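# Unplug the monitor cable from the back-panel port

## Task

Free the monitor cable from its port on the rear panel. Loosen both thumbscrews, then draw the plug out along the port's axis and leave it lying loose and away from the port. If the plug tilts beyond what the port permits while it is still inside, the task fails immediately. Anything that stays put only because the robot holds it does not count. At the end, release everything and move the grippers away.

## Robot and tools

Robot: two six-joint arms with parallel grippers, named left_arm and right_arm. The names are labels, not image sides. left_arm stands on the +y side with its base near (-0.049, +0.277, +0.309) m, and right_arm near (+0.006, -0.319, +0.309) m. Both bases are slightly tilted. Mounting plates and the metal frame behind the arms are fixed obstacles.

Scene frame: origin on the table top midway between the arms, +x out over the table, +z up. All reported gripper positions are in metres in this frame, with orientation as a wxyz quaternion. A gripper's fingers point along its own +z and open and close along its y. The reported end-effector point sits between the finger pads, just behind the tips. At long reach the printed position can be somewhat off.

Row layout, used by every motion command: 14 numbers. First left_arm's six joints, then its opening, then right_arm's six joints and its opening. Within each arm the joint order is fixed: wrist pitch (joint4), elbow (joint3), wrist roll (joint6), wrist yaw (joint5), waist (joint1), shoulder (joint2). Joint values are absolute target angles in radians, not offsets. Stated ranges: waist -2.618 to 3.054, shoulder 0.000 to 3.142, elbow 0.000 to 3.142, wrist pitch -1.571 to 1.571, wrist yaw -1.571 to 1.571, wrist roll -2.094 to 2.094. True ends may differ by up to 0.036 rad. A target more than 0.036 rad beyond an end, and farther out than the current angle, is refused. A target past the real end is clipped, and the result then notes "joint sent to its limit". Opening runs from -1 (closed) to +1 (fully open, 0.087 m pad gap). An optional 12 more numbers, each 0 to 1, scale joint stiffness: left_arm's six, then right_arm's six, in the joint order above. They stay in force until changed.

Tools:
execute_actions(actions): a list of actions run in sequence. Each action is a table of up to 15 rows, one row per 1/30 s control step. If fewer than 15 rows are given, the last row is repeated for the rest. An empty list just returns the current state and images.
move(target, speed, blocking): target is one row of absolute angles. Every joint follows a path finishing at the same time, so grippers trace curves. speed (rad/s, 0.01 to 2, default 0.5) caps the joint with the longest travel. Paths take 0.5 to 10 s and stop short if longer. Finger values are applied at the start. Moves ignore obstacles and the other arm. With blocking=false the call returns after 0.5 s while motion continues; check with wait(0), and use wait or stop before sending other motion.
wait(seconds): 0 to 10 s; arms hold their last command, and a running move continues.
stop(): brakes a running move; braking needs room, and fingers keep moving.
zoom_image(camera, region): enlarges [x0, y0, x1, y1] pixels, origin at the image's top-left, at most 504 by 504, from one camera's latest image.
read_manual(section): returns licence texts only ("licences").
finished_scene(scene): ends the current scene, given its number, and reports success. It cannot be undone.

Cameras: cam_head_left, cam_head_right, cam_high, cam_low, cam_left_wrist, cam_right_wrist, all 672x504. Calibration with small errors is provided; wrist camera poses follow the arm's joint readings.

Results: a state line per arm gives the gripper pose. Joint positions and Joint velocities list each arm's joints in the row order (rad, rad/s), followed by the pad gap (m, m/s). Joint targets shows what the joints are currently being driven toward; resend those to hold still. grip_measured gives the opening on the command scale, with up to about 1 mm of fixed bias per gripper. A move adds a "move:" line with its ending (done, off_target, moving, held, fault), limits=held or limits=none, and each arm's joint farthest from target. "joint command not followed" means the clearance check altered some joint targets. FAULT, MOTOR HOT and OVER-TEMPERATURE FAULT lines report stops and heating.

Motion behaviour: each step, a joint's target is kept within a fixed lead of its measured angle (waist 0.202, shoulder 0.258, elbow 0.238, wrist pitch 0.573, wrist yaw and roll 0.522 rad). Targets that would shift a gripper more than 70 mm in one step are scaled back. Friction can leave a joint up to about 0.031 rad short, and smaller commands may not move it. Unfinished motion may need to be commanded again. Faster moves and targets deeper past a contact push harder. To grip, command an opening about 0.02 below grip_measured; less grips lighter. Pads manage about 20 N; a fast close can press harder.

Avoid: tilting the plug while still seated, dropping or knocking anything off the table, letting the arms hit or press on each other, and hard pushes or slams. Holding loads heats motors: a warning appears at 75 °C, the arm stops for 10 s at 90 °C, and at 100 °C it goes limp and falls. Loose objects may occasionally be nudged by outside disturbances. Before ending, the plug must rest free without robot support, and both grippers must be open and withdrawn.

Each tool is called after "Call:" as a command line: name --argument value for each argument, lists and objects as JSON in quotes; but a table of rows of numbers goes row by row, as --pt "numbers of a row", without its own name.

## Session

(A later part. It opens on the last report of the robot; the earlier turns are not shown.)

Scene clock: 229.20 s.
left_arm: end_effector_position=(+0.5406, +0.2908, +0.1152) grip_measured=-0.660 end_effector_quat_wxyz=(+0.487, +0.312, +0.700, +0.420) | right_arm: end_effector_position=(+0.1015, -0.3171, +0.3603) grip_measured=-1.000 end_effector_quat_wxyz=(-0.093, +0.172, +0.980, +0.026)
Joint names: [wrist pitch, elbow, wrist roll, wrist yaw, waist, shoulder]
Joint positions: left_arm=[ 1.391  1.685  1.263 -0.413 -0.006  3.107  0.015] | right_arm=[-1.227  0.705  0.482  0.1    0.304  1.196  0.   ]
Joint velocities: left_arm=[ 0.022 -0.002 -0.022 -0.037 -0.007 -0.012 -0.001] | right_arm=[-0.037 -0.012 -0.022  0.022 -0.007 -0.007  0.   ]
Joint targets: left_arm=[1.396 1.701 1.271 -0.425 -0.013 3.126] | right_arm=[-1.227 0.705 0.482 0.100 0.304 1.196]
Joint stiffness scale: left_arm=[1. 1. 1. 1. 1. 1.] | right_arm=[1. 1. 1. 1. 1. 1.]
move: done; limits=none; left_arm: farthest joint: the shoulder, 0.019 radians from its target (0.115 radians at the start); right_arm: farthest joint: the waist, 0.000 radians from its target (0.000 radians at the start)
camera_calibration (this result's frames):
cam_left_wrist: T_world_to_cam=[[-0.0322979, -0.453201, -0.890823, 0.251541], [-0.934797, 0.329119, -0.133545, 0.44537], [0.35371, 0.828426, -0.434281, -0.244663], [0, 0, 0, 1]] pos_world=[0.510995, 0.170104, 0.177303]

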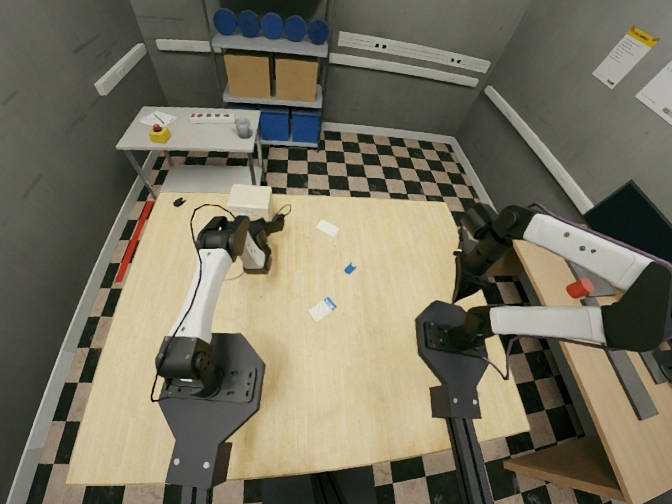

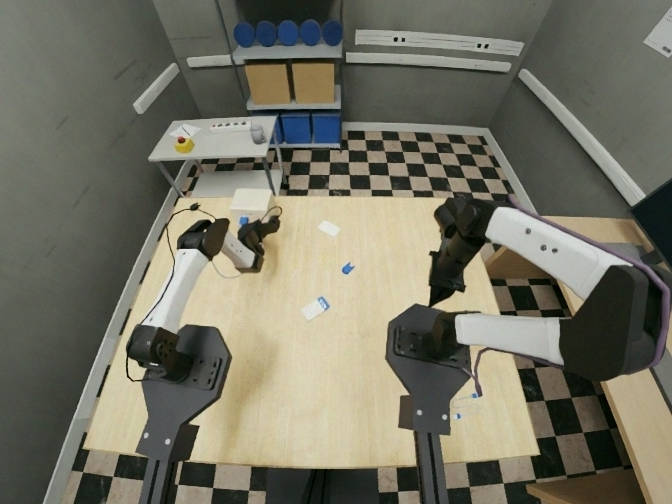

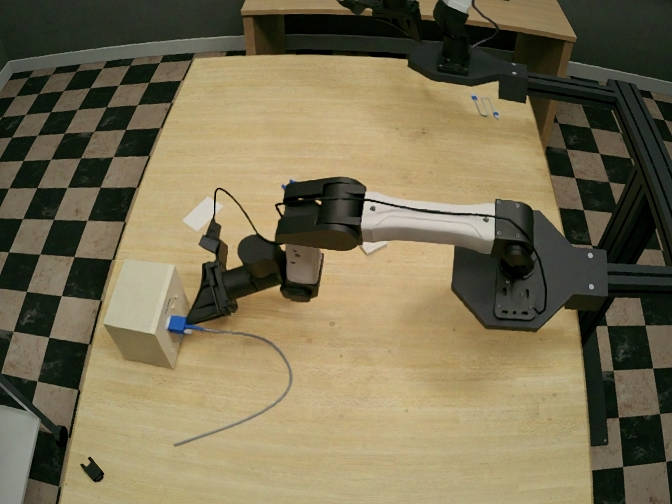

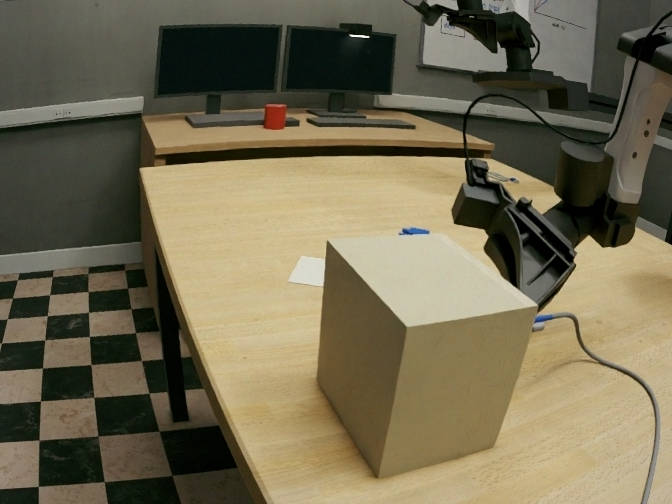

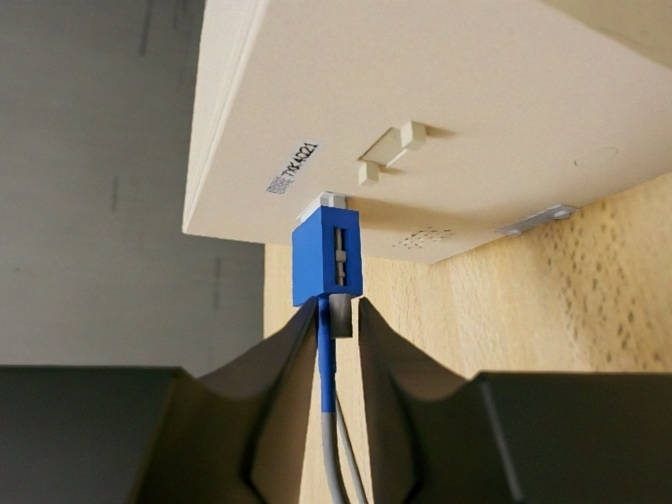

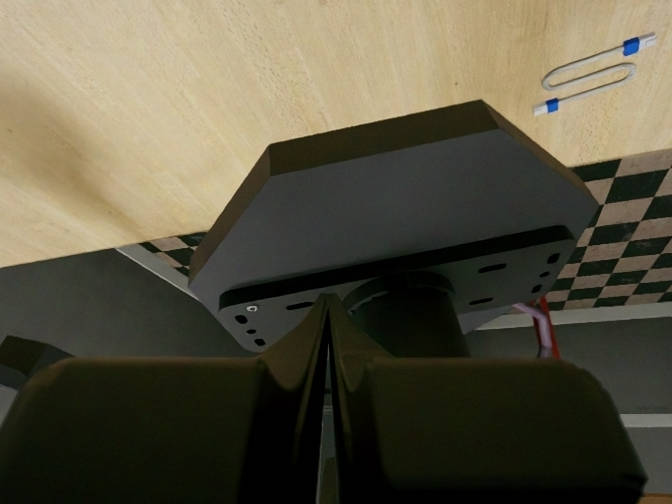

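Call:
execute_actions --actions '[[[1.385,1.69,1.265,-0.415,-0.008,3.115,-0.74,-1.2,0.7,0.5,0.1,0.3,1.2,-1],[1.38,1.685,1.263,-0.413,-0.006,3.11,-0.8,-1.2,0.7,0.5,0.1,0.3,1.2,-1],[1.375,1.68,1.263,-0.41,-0.004,3.107,-0.85,-1.2,0.7,0.5,0.1,0.3,1.2,-1],[1.372,1.675,1.26,-0.408,-0.003,3.105,-1,-1.2,0.7,0.5,0.1,0.3,1.2,-1]], [[1.363,1.661,1.246,-0.4,0.002,3.096,-1,-1.2,0.7,0.5,0.1,0.3,1.2,-1],[1.358,1.653,1.231,-0.398,0.002,3.088,-1,-1.2,0.7,0.5,0.1,0.3,1.2,-1],[1.348,1.64,1.206,-0.393,0.004,3.076,-1,-1.2,0.7,0.5,0.1,0.3,1.2,-1],[1.338,1.627,1.178,-0.387,0.006,3.062,-1,-1.2,0.7,0.5,0.1,0.3,1.2,-1],[1.327,1.613,1.15,-0.38,0.008,3.049,-1,-1.2,0.7,0.5,0.1,0.3,1.2,-1],[1.316,1.6,1.122,-0.373,0.011,3.035,-1,-1.2,0.7,0.5,0.1,0.3,1.2,-1],[1.306,1.588,1.094,-0.366,0.013,3.022,-1,-1.2,0.7,0.5,0.1,0.3,1.2,-1],[1.295,1.576,1.066,-0.358,0.016,3.009,-1,-1.2,0.7,0.5,0.1,0.3,1.2,-1],[1.284,1.564,1.038,-0.35,0.019,2.997,-1,-1.2,0.7,0.5,0.1,0.3,1.2,-1],[1.273,1.553,1.01,-0.341,0.023,2.984,-1,-1.2,0.7,0.5,0.1,0.3,1.2,-1],[1.262,1.542,0.982,-0.331,0.026,2.972,-1,-1.2,0.7,0.5,0.1,0.3,1.2,-1],[1.251,1.532,0.954,-0.321,0.03,2.96,-1,-1.2,0.7,0.5,0.1,0.3,1.2,-1],[1.24,1.522,0.926,-0.311,0.034,2.948,-1,-1.2,0.7,0.5,0.1,0.3,1.2,-1],[1.229,1.513,0.898,-0.299,0.038,2.936,-1,-1.2,0.7,0.5,0.1,0.3,1.2,-1],[1.217,1.503,0.87,-0.288,0.043,2.925,-1,-1.2,0.7,0.5,0.1,0.3,1.2,-1]]]'

Call:
execute_actions --actions '[[[1.206,1.495,0.842,-0.276,0.047,2.913,-1,-1.2,0.7,0.5,0.1,0.3,1.2,-1],[1.195,1.487,0.814,-0.263,0.052,2.902,-1,-1.2,0.7,0.5,0.1,0.3,1.2,-1],[1.183,1.479,0.786,-0.25,0.057,2.891,-1,-1.2,0.7,0.5,0.1,0.3,1.2,-1],[1.172,1.471,0.758,-0.237,0.062,2.881,-1,-1.2,0.7,0.5,0.1,0.3,1.2,-1],[1.16,1.464,0.73,-0.222,0.068,2.87,-1,-1.2,0.7,0.5,0.1,0.3,1.2,-1],[1.149,1.458,0.702,-0.208,0.074,2.86,-1,-1.2,0.7,0.5,0.1,0.3,1.2,-1],[1.137,1.452,0.674,-0.193,0.08,2.85,-1,-1.2,0.7,0.5,0.1,0.3,1.2,-1],[1.125,1.446,0.646,-0.177,0.086,2.84,-1,-1.2,0.7,0.5,0.1,0.3,1.2,-1],[1.114,1.441,0.618,-0.161,0.092,2.831,-1,-1.2,0.7,0.5,0.1,0.3,1.2,-1],[1.104,1.437,0.596,-0.148,0.097,2.823,-1,-1.2,0.7,0.5,0.1,0.3,1.2,-1],[1.097,1.434,0.58,-0.138,0.101,2.818,-1,-1.2,0.7,0.5,0.1,0.3,1.2,-1]]]'

Call:
execute_actions --actions '[[[1.097,1.434,0.58,-0.138,0.101,2.818,-0.68,-1.2,0.7,0.5,0.1,0.3,1.2,-1],[1.105,1.445,0.585,-0.145,0.096,2.825,-0.68,-1.2,0.7,0.5,0.1,0.3,1.2,-1],[1.117,1.46,0.595,-0.155,0.09,2.835,-0.68,-1.2,0.7,0.5,0.1,0.3,1.2,-1],[1.13,1.472,0.611,-0.171,0.083,2.848,-0.68,-1.2,0.7,0.5,0.1,0.3,1.2,-1],[1.151,1.481,0.661,-0.2,0.072,2.865,-0.68,-1.2,0.7,0.5,0.1,0.3,1.2,-1],[1.175,1.493,0.717,-0.231,0.06,2.885,-0.68,-1.2,0.7,0.5,0.1,0.3,1.2,-1],[1.198,1.506,0.773,-0.26,0.048,2.906,-0.68,-1.2,0.7,0.5,0.1,0.3,1.2,-1],[1.221,1.522,0.829,-0.286,0.038,2.927,-0.68,-1.2,0.7,0.5,0.1,0.3,1.2,-1],[1.243,1.538,0.885,-0.311,0.029,2.95,-0.68,-1.2,0.7,0.5,0.1,0.3,1.2,-1],[1.266,1.557,0.941,-0.334,0.02,2.973,-0.68,-1.2,0.7,0.5,0.1,0.3,1.2,-1],[1.288,1.577,0.997,-0.354,0.012,2.997,-0.68,-1.2,0.7,0.5,0.1,0.3,1.2,-1],[1.31,1.599,1.053,-0.373,0.005,3.022,-0.68,-1.2,0.7,0.5,0.1,0.3,1.2,-1],[1.332,1.623,1.109,-0.389,-0.001,3.047,-0.68,-1.2,0.7,0.5,0.1,0.3,1.2,-1],[1.353,1.648,1.165,-0.403,-0.006,3.074,-0.68,-1.2,0.7,0.5,0.1,0.3,1.2,-1],[1.374,1.675,1.221,-0.416,-0.01,3.101,-0.68,-1.2,0.7,0.5,0.1,0.3,1.2,-1]]]'

Call:
execute_actions --actions '[[[1.387,1.693,1.255,-0.422,-0.012,3.118,-0.68,-1.2,0.7,0.5,0.1,0.3,1.2,-1],[1.393,1.701,1.271,-0.425,-0.013,3.126,-0.68,-1.2,0.7,0.5,0.1,0.3,1.2,-1]]]'

Call:
zoom_image --camera "cam_left_wrist" --region '[260,190,420,390]'

Scene clock: 234.50 s.
left_arm: end_effector_position=(+0.5409, +0.2911, +0.1176) grip_measured=-0.840 end_effector_quat_wxyz=(+0.515, +0.258, +0.756, +0.311) | right_arm: end_effector_position=(+0.1052, -0.3160, +0.3592) grip_measured=-1.000 end_effector_quat_wxyz=(-0.087, +0.180, +0.980, +0.027)
Joint names: [wrist pitch, elbow, wrist roll, wrist yaw, waist, shoulder]
Joint positions: left_arm=[ 1.261  1.543  0.982 -0.319  0.026  2.956  0.007] | right_arm=[-1.212  0.705  0.495  0.1    0.304  1.196  0.   ]
Joint velocities: left_arm=[-0.286 -0.276 -0.813  0.359  0.105 -0.32  -0.001] | right_arm=[ 0.007  0.007  0.007 -0.007 -0.002  0.012  0.   ]
Joint targets: left_arm=[1.217 1.503 0.870 -0.288 0.043 2.925] | right_arm=[-1.200 0.700 0.500 0.100 0.300 1.200]
Joint stiffness scale: left_arm=[1. 1. 1. 1. 1. 1.] | right_arm=[1. 1. 1. 1. 1. 1.]
camera_calibration (this result's frames):
cam_left_wrist: T_world_to_cam=[[-0.0744253, -0.67308, -0.735815, 0.322366], [-0.934673, 0.3043, -0.183816, 0.458928], [0.347632, 0.674066, -0.651757, -0.170151], [0, 0, 0, 1]] pos_world=[0.512089, 0.192019, 0.210663]
cam_right_wrist: T_world_to_cam=[[-0.341738, -0.93949, -0.0239497, -0.255726], [-0.489147, 0.156051, 0.858128, -0.181012], [-0.802465, 0.30497, -0.512877, 0.511839], [0, 0, 0, 1]] pos_world=[0.234801, -0.3681, 0.411718]

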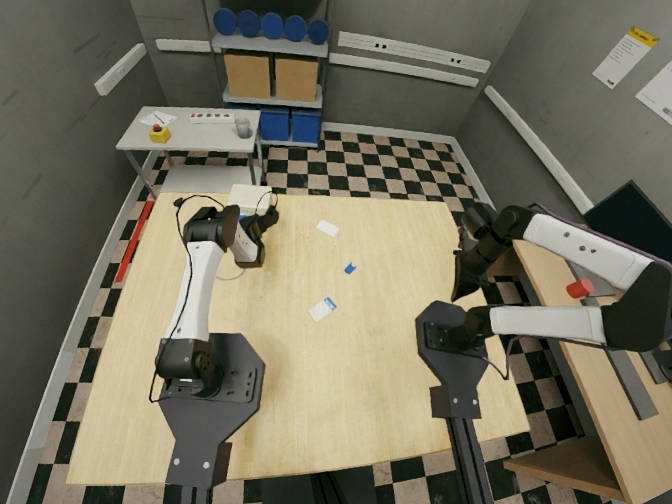

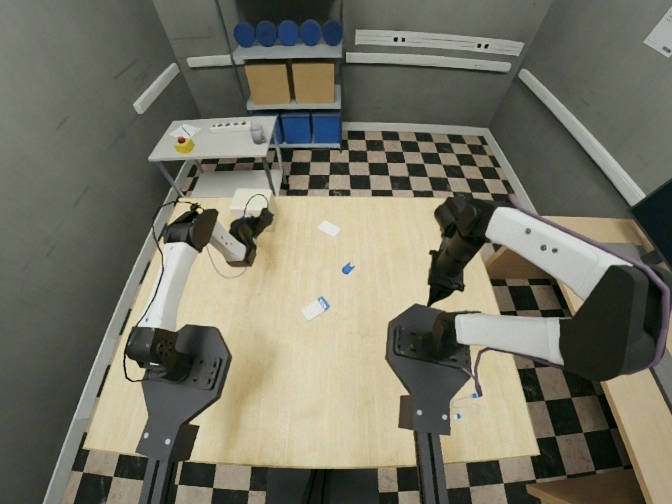

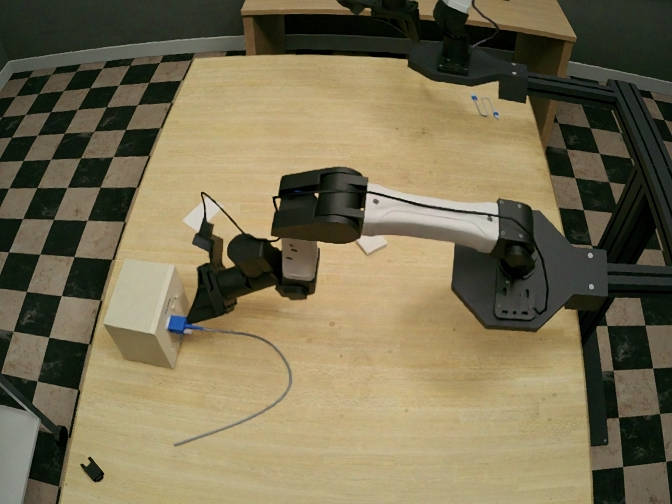

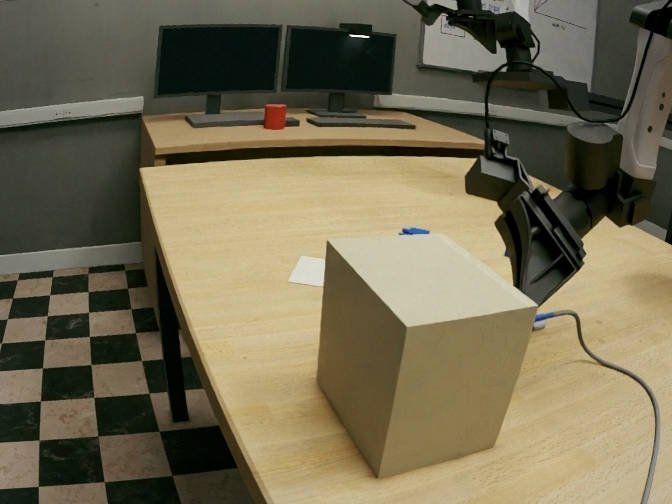

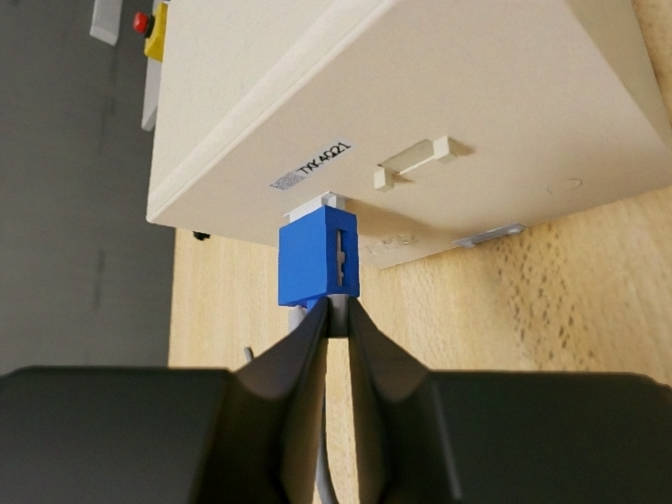

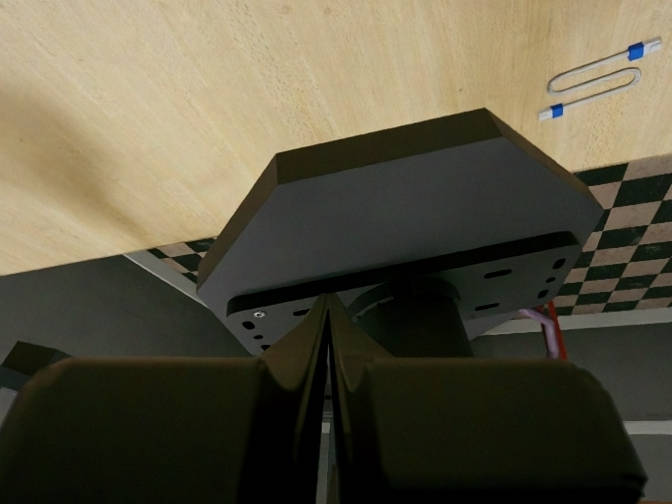

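Scene clock: 235.00 s.
left_arm: end_effector_position=(+0.5414, +0.2926, +0.1178) grip_measured=-0.840 end_effector_quat_wxyz=(+0.542, +0.160, +0.809, +0.162) | right_arm: end_effector_position=(+0.1053, -0.3160, +0.3592) grip_measured=-1.000 end_effector_quat_wxyz=(-0.086, +0.180, +0.980, +0.027)
Joint names: [wrist pitch, elbow, wrist roll, wrist yaw, waist, shoulder]
Joint positions: left_arm=[ 1.12   1.456  0.621 -0.153  0.09   2.829  0.007] | right_arm=[-1.212  0.705  0.495  0.1    0.304  1.196  0.   ]
Joint velocities: left_arm=[-0.037 -0.012 -0.227  0.081  0.046 -0.042 -0.001] | right_arm=[-0.022  0.007 -0.022 -0.051  0.007  0.007  0.   ]
Joint targets: left_arm=[1.097 1.434 0.580 -0.138 0.101 2.818] | right_arm=[-1.200 0.700 0.500 0.100 0.300 1.200]
Joint stiffness scale: left_arm=[1. 1. 1. 1. 1. 1.] | right_arm=[1. 1. 1. 1. 1. 1.]
camera_calibration (this result's frames):
cam_left_wrist: T_world_to_cam=[[-0.0883791, -0.896591, -0.433951, 0.360918], [-0.942246, 0.216543, -0.255502, 0.497257], [0.32305, 0.386307, -0.863947, -0.0487765], [0, 0, 0, 1]] pos_world=[0.516193, 0.234762, 0.241531]
cam_right_wrist: T_world_to_cam=[[-0.341802, -0.939463, -0.0241148, -0.255606], [-0.489454, 0.156054, 0.857952, -0.18085], [-0.802251, 0.305053, -0.513163, 0.512], [0, 0, 0, 1]] pos_world=[0.234868, -0.368097, 0.411736]

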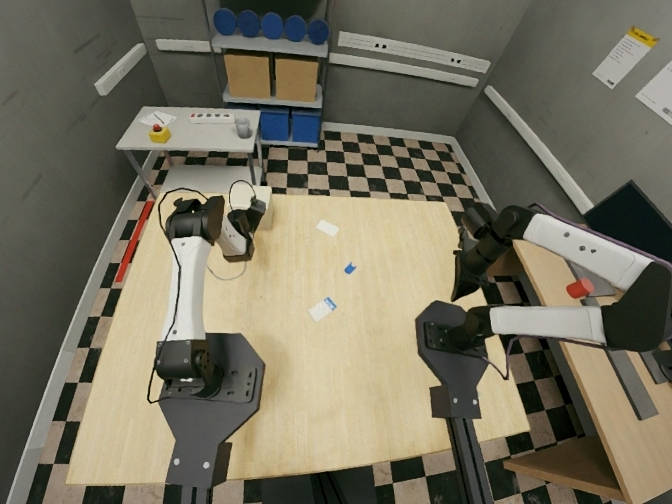

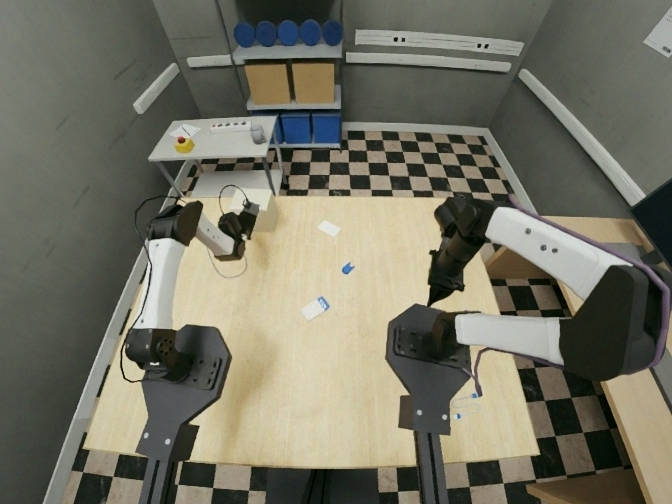

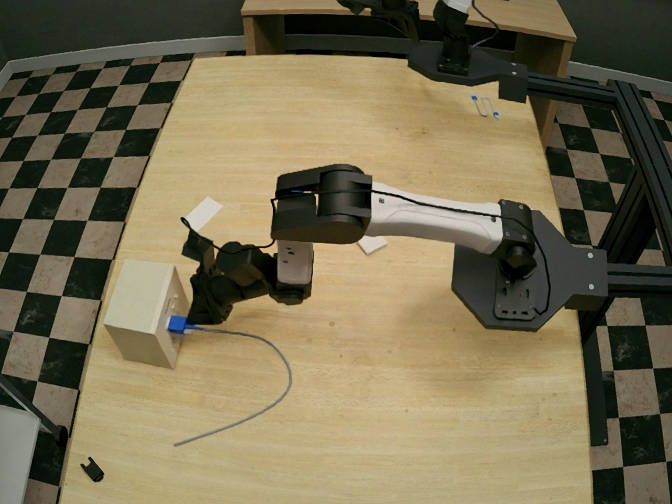

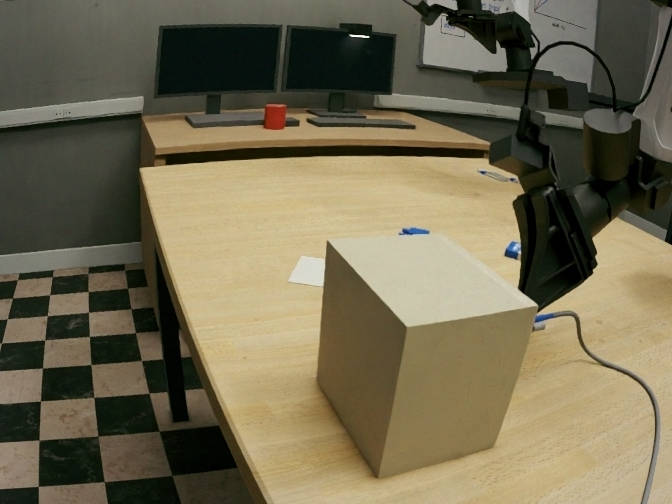

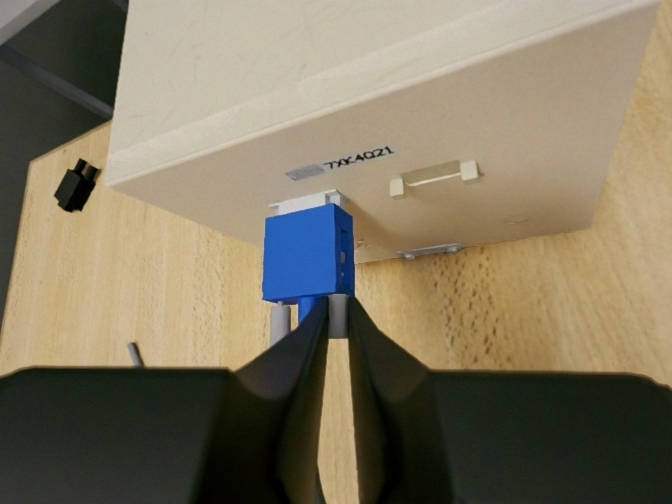

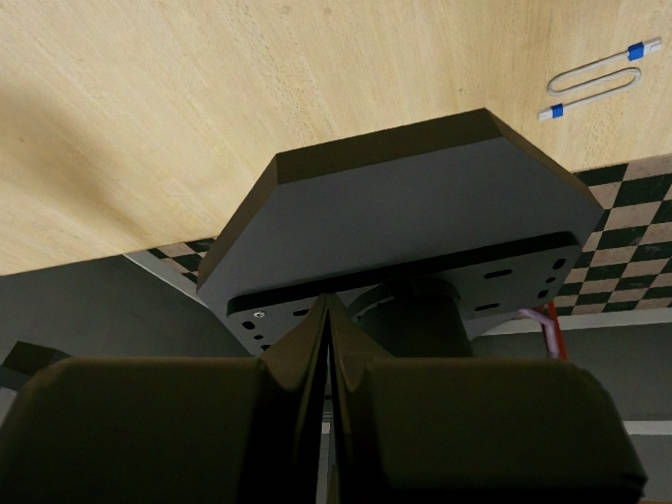

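Scene clock: 235.50 s.
left_arm: end_effector_position=(+0.5420, +0.2884, +0.1113) grip_measured=-0.680 end_effector_quat_wxyz=(+0.521, +0.244, +0.746, +0.336) | right_arm: end_effector_position=(+0.1053, -0.3160, +0.3592) grip_measured=-1.000 end_effector_quat_wxyz=(-0.086, +0.180, +0.980, +0.027)
Joint names: [wrist pitch, elbow, wrist roll, wrist yaw, waist, shoulder]
Joint positions: left_arm=[ 1.317  1.615  1.003 -0.369  0.01   3.031  0.014] | right_arm=[-1.212  0.705  0.495  0.1    0.304  1.196  0.   ]
Joint velocities: left_arm=[ 0.593  0.735  1.429 -0.579 -0.173  0.769 -0.   ] | right_arm=[-0.051  0.012  0.051  0.022 -0.012 -0.002  0.   ]
Joint targets: left_arm=[1.374 1.675 1.221 -0.416 -0.010 3.101] | right_arm=[-1.200 0.700 0.500 0.100 0.300 1.200]
Joint stiffness scale: left_arm=[1. 1. 1. 1. 1. 1.] | right_arm=[1. 1. 1. 1. 1. 1.]
camera_calibration (this result's frames):
cam_left_wrist: T_world_to_cam=[[-0.0185084, -0.655577, -0.754902, 0.282732], [-0.937253, 0.274292, -0.215223, 0.473173], [0.348159, 0.70355, -0.619518, -0.185224], [0, 0, 0, 1]] pos_world=[0.513203, 0.185879, 0.200523]
cam_right_wrist: T_world_to_cam=[[-0.341802, -0.939463, -0.0241148, -0.255606], [-0.489454, 0.156054, 0.857952, -0.18085], [-0.802251, 0.305053, -0.513163, 0.512], [0, 0, 0, 1]] pos_world=[0.234868, -0.368097, 0.411736]

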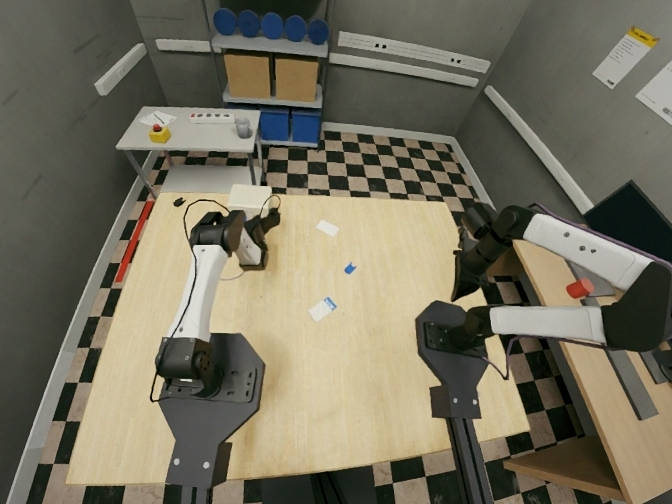

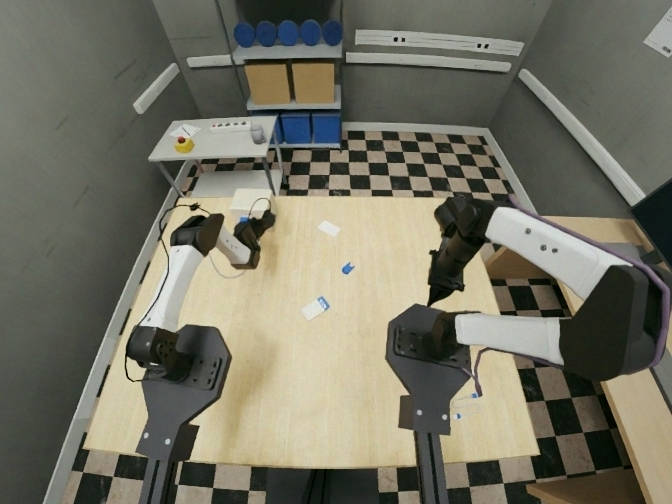

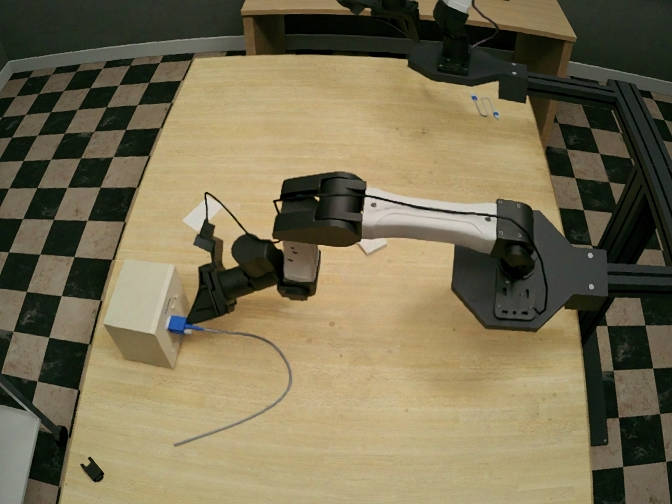

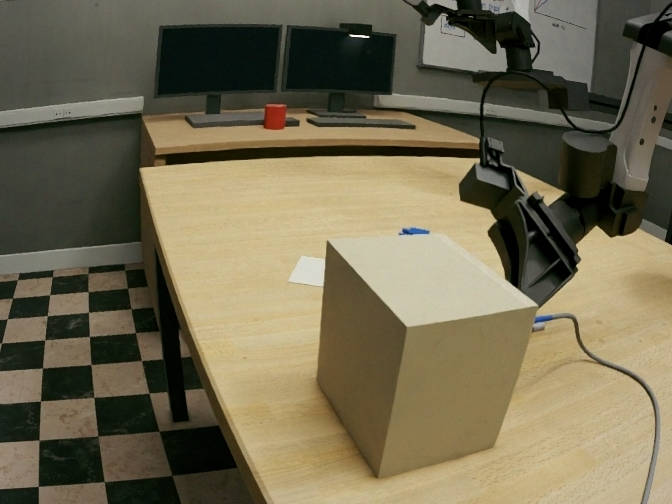

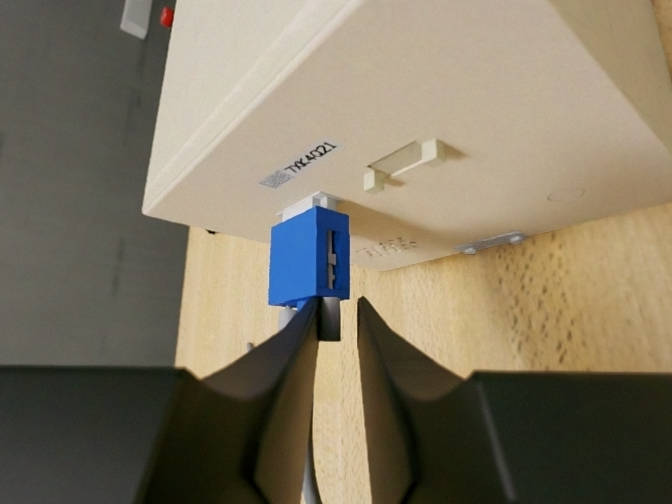

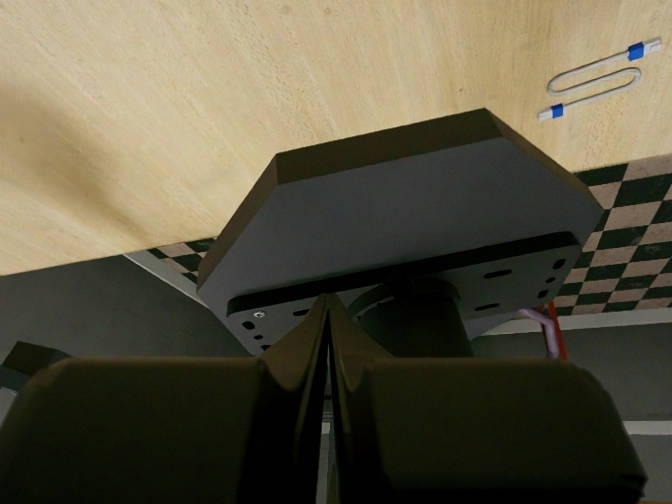

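Scene clock: 236.00 s.
left_arm: end_effector_position=(+0.5405, +0.2899, +0.1143) grip_measured=-0.680 end_effector_quat_wxyz=(+0.488, +0.311, +0.701, +0.417) | right_arm: end_effector_position=(+0.1053, -0.3160, +0.3592) grip_measured=-1.000 end_effector_quat_wxyz=(-0.086, +0.180, +0.980, +0.027)
Joint names: [wrist pitch, elbow, wrist roll, wrist yaw, waist, shoulder]
Joint positions: left_arm=[ 1.387  1.685  1.255 -0.412 -0.006  3.107  0.014] | right_arm=[-1.212  0.705  0.495  0.1    0.304  1.196  0.   ]
Joint velocities: left_arm=[ 0.007 -0.002  0.081  0.007 -0.007 -0.012 -0.   ] | right_arm=[ 0.007 -0.007  0.022 -0.051 -0.007 -0.017  0.   ]
Joint targets: left_arm=[1.393 1.701 1.271 -0.425 -0.013 3.126] | right_arm=[-1.200 0.700 0.500 0.100 0.300 1.200]
Joint stiffness scale: left_arm=[1. 1. 1. 1. 1. 1.] | right_arm=[1. 1. 1. 1. 1. 1.]
camera_calibration (this result's frames):
cam_left_wrist: T_world_to_cam=[[-0.0338325, -0.459747, -0.887405, 0.252629], [-0.93456, 0.329227, -0.134936, 0.445439], [0.354194, 0.824768, -0.4408, -0.242741], [0, 0, 0, 1]] pos_world=[0.510814, 0.1697, 0.17729]
cam_right_wrist: T_world_to_cam=[[-0.341802, -0.939463, -0.0241148, -0.255606], [-0.489454, 0.156054, 0.857952, -0.18085], [-0.802251, 0.305053, -0.513163, 0.512], [0, 0, 0, 1]] pos_world=[0.234868, -0.368097, 0.411736]

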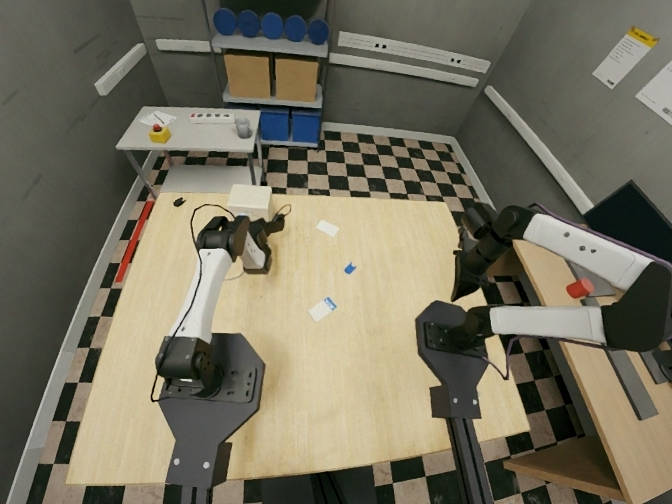

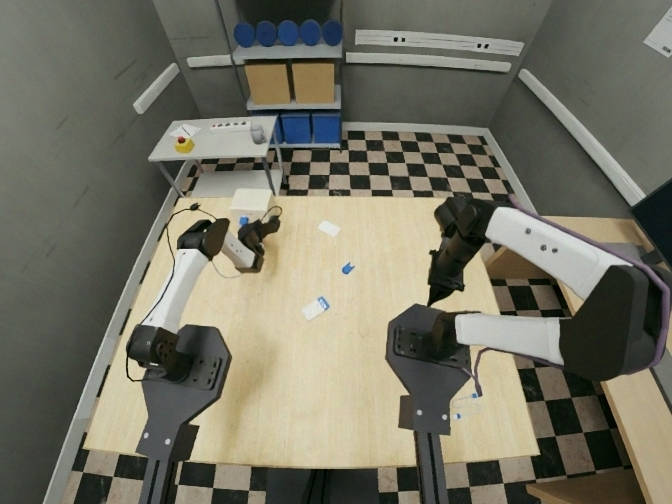

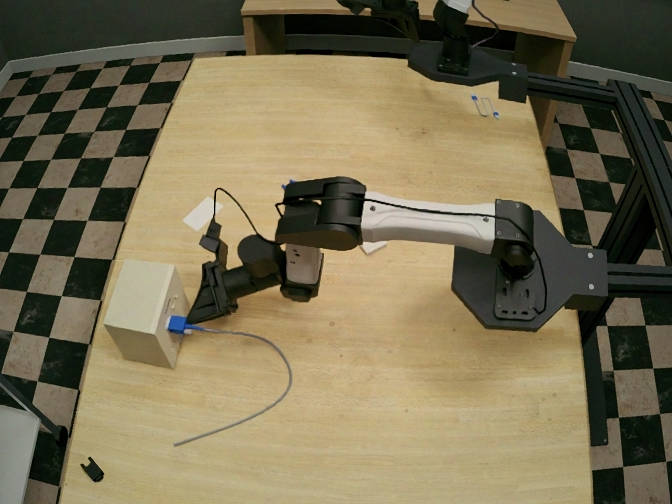

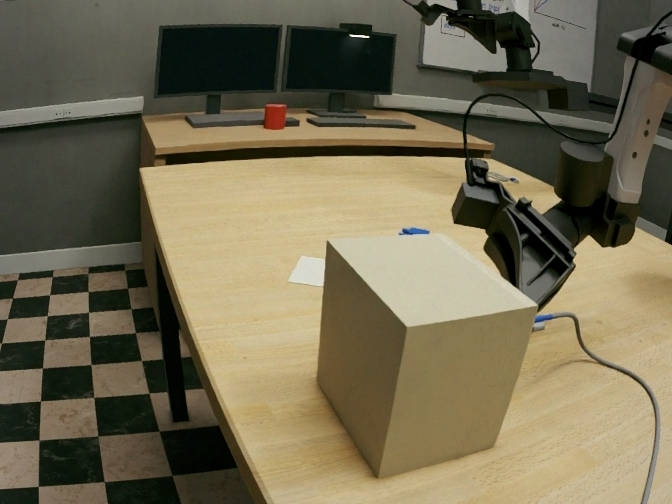

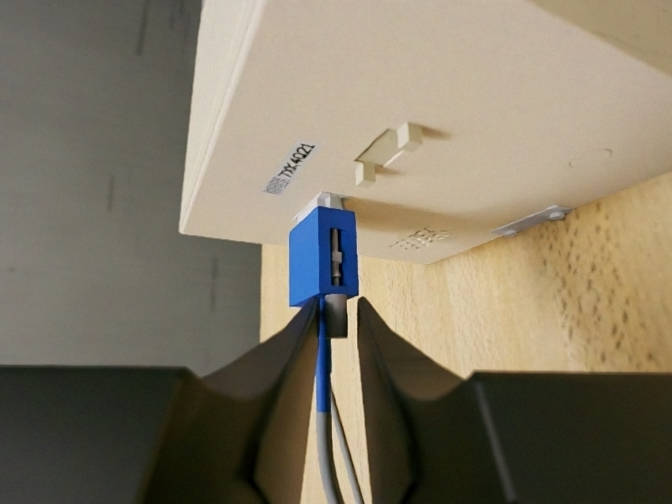

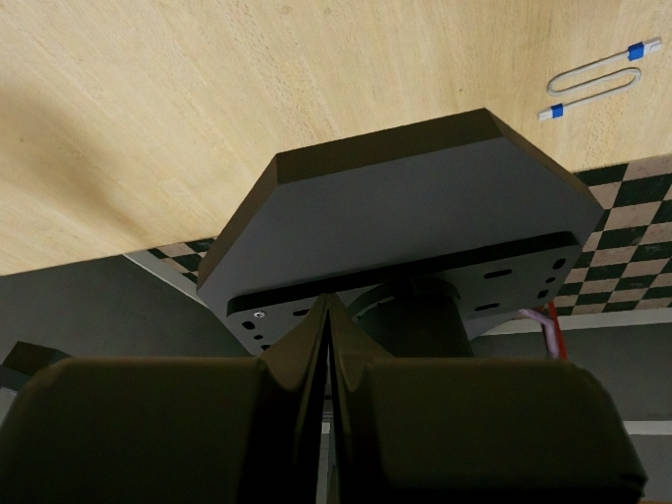

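Region (260, 190, 420, 390) of cam_left_wrist's 672x504 image, scaled by 2.520, with more detail than that image has; it fills the left 403 columns of this view, and the rest is white.

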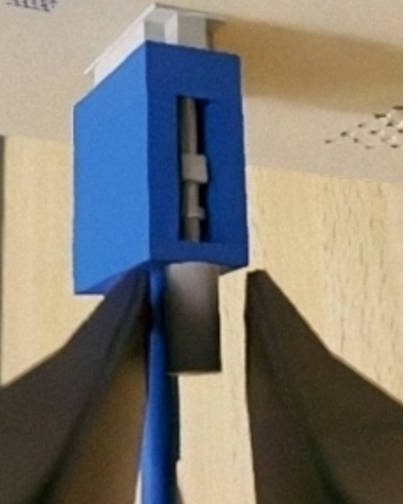

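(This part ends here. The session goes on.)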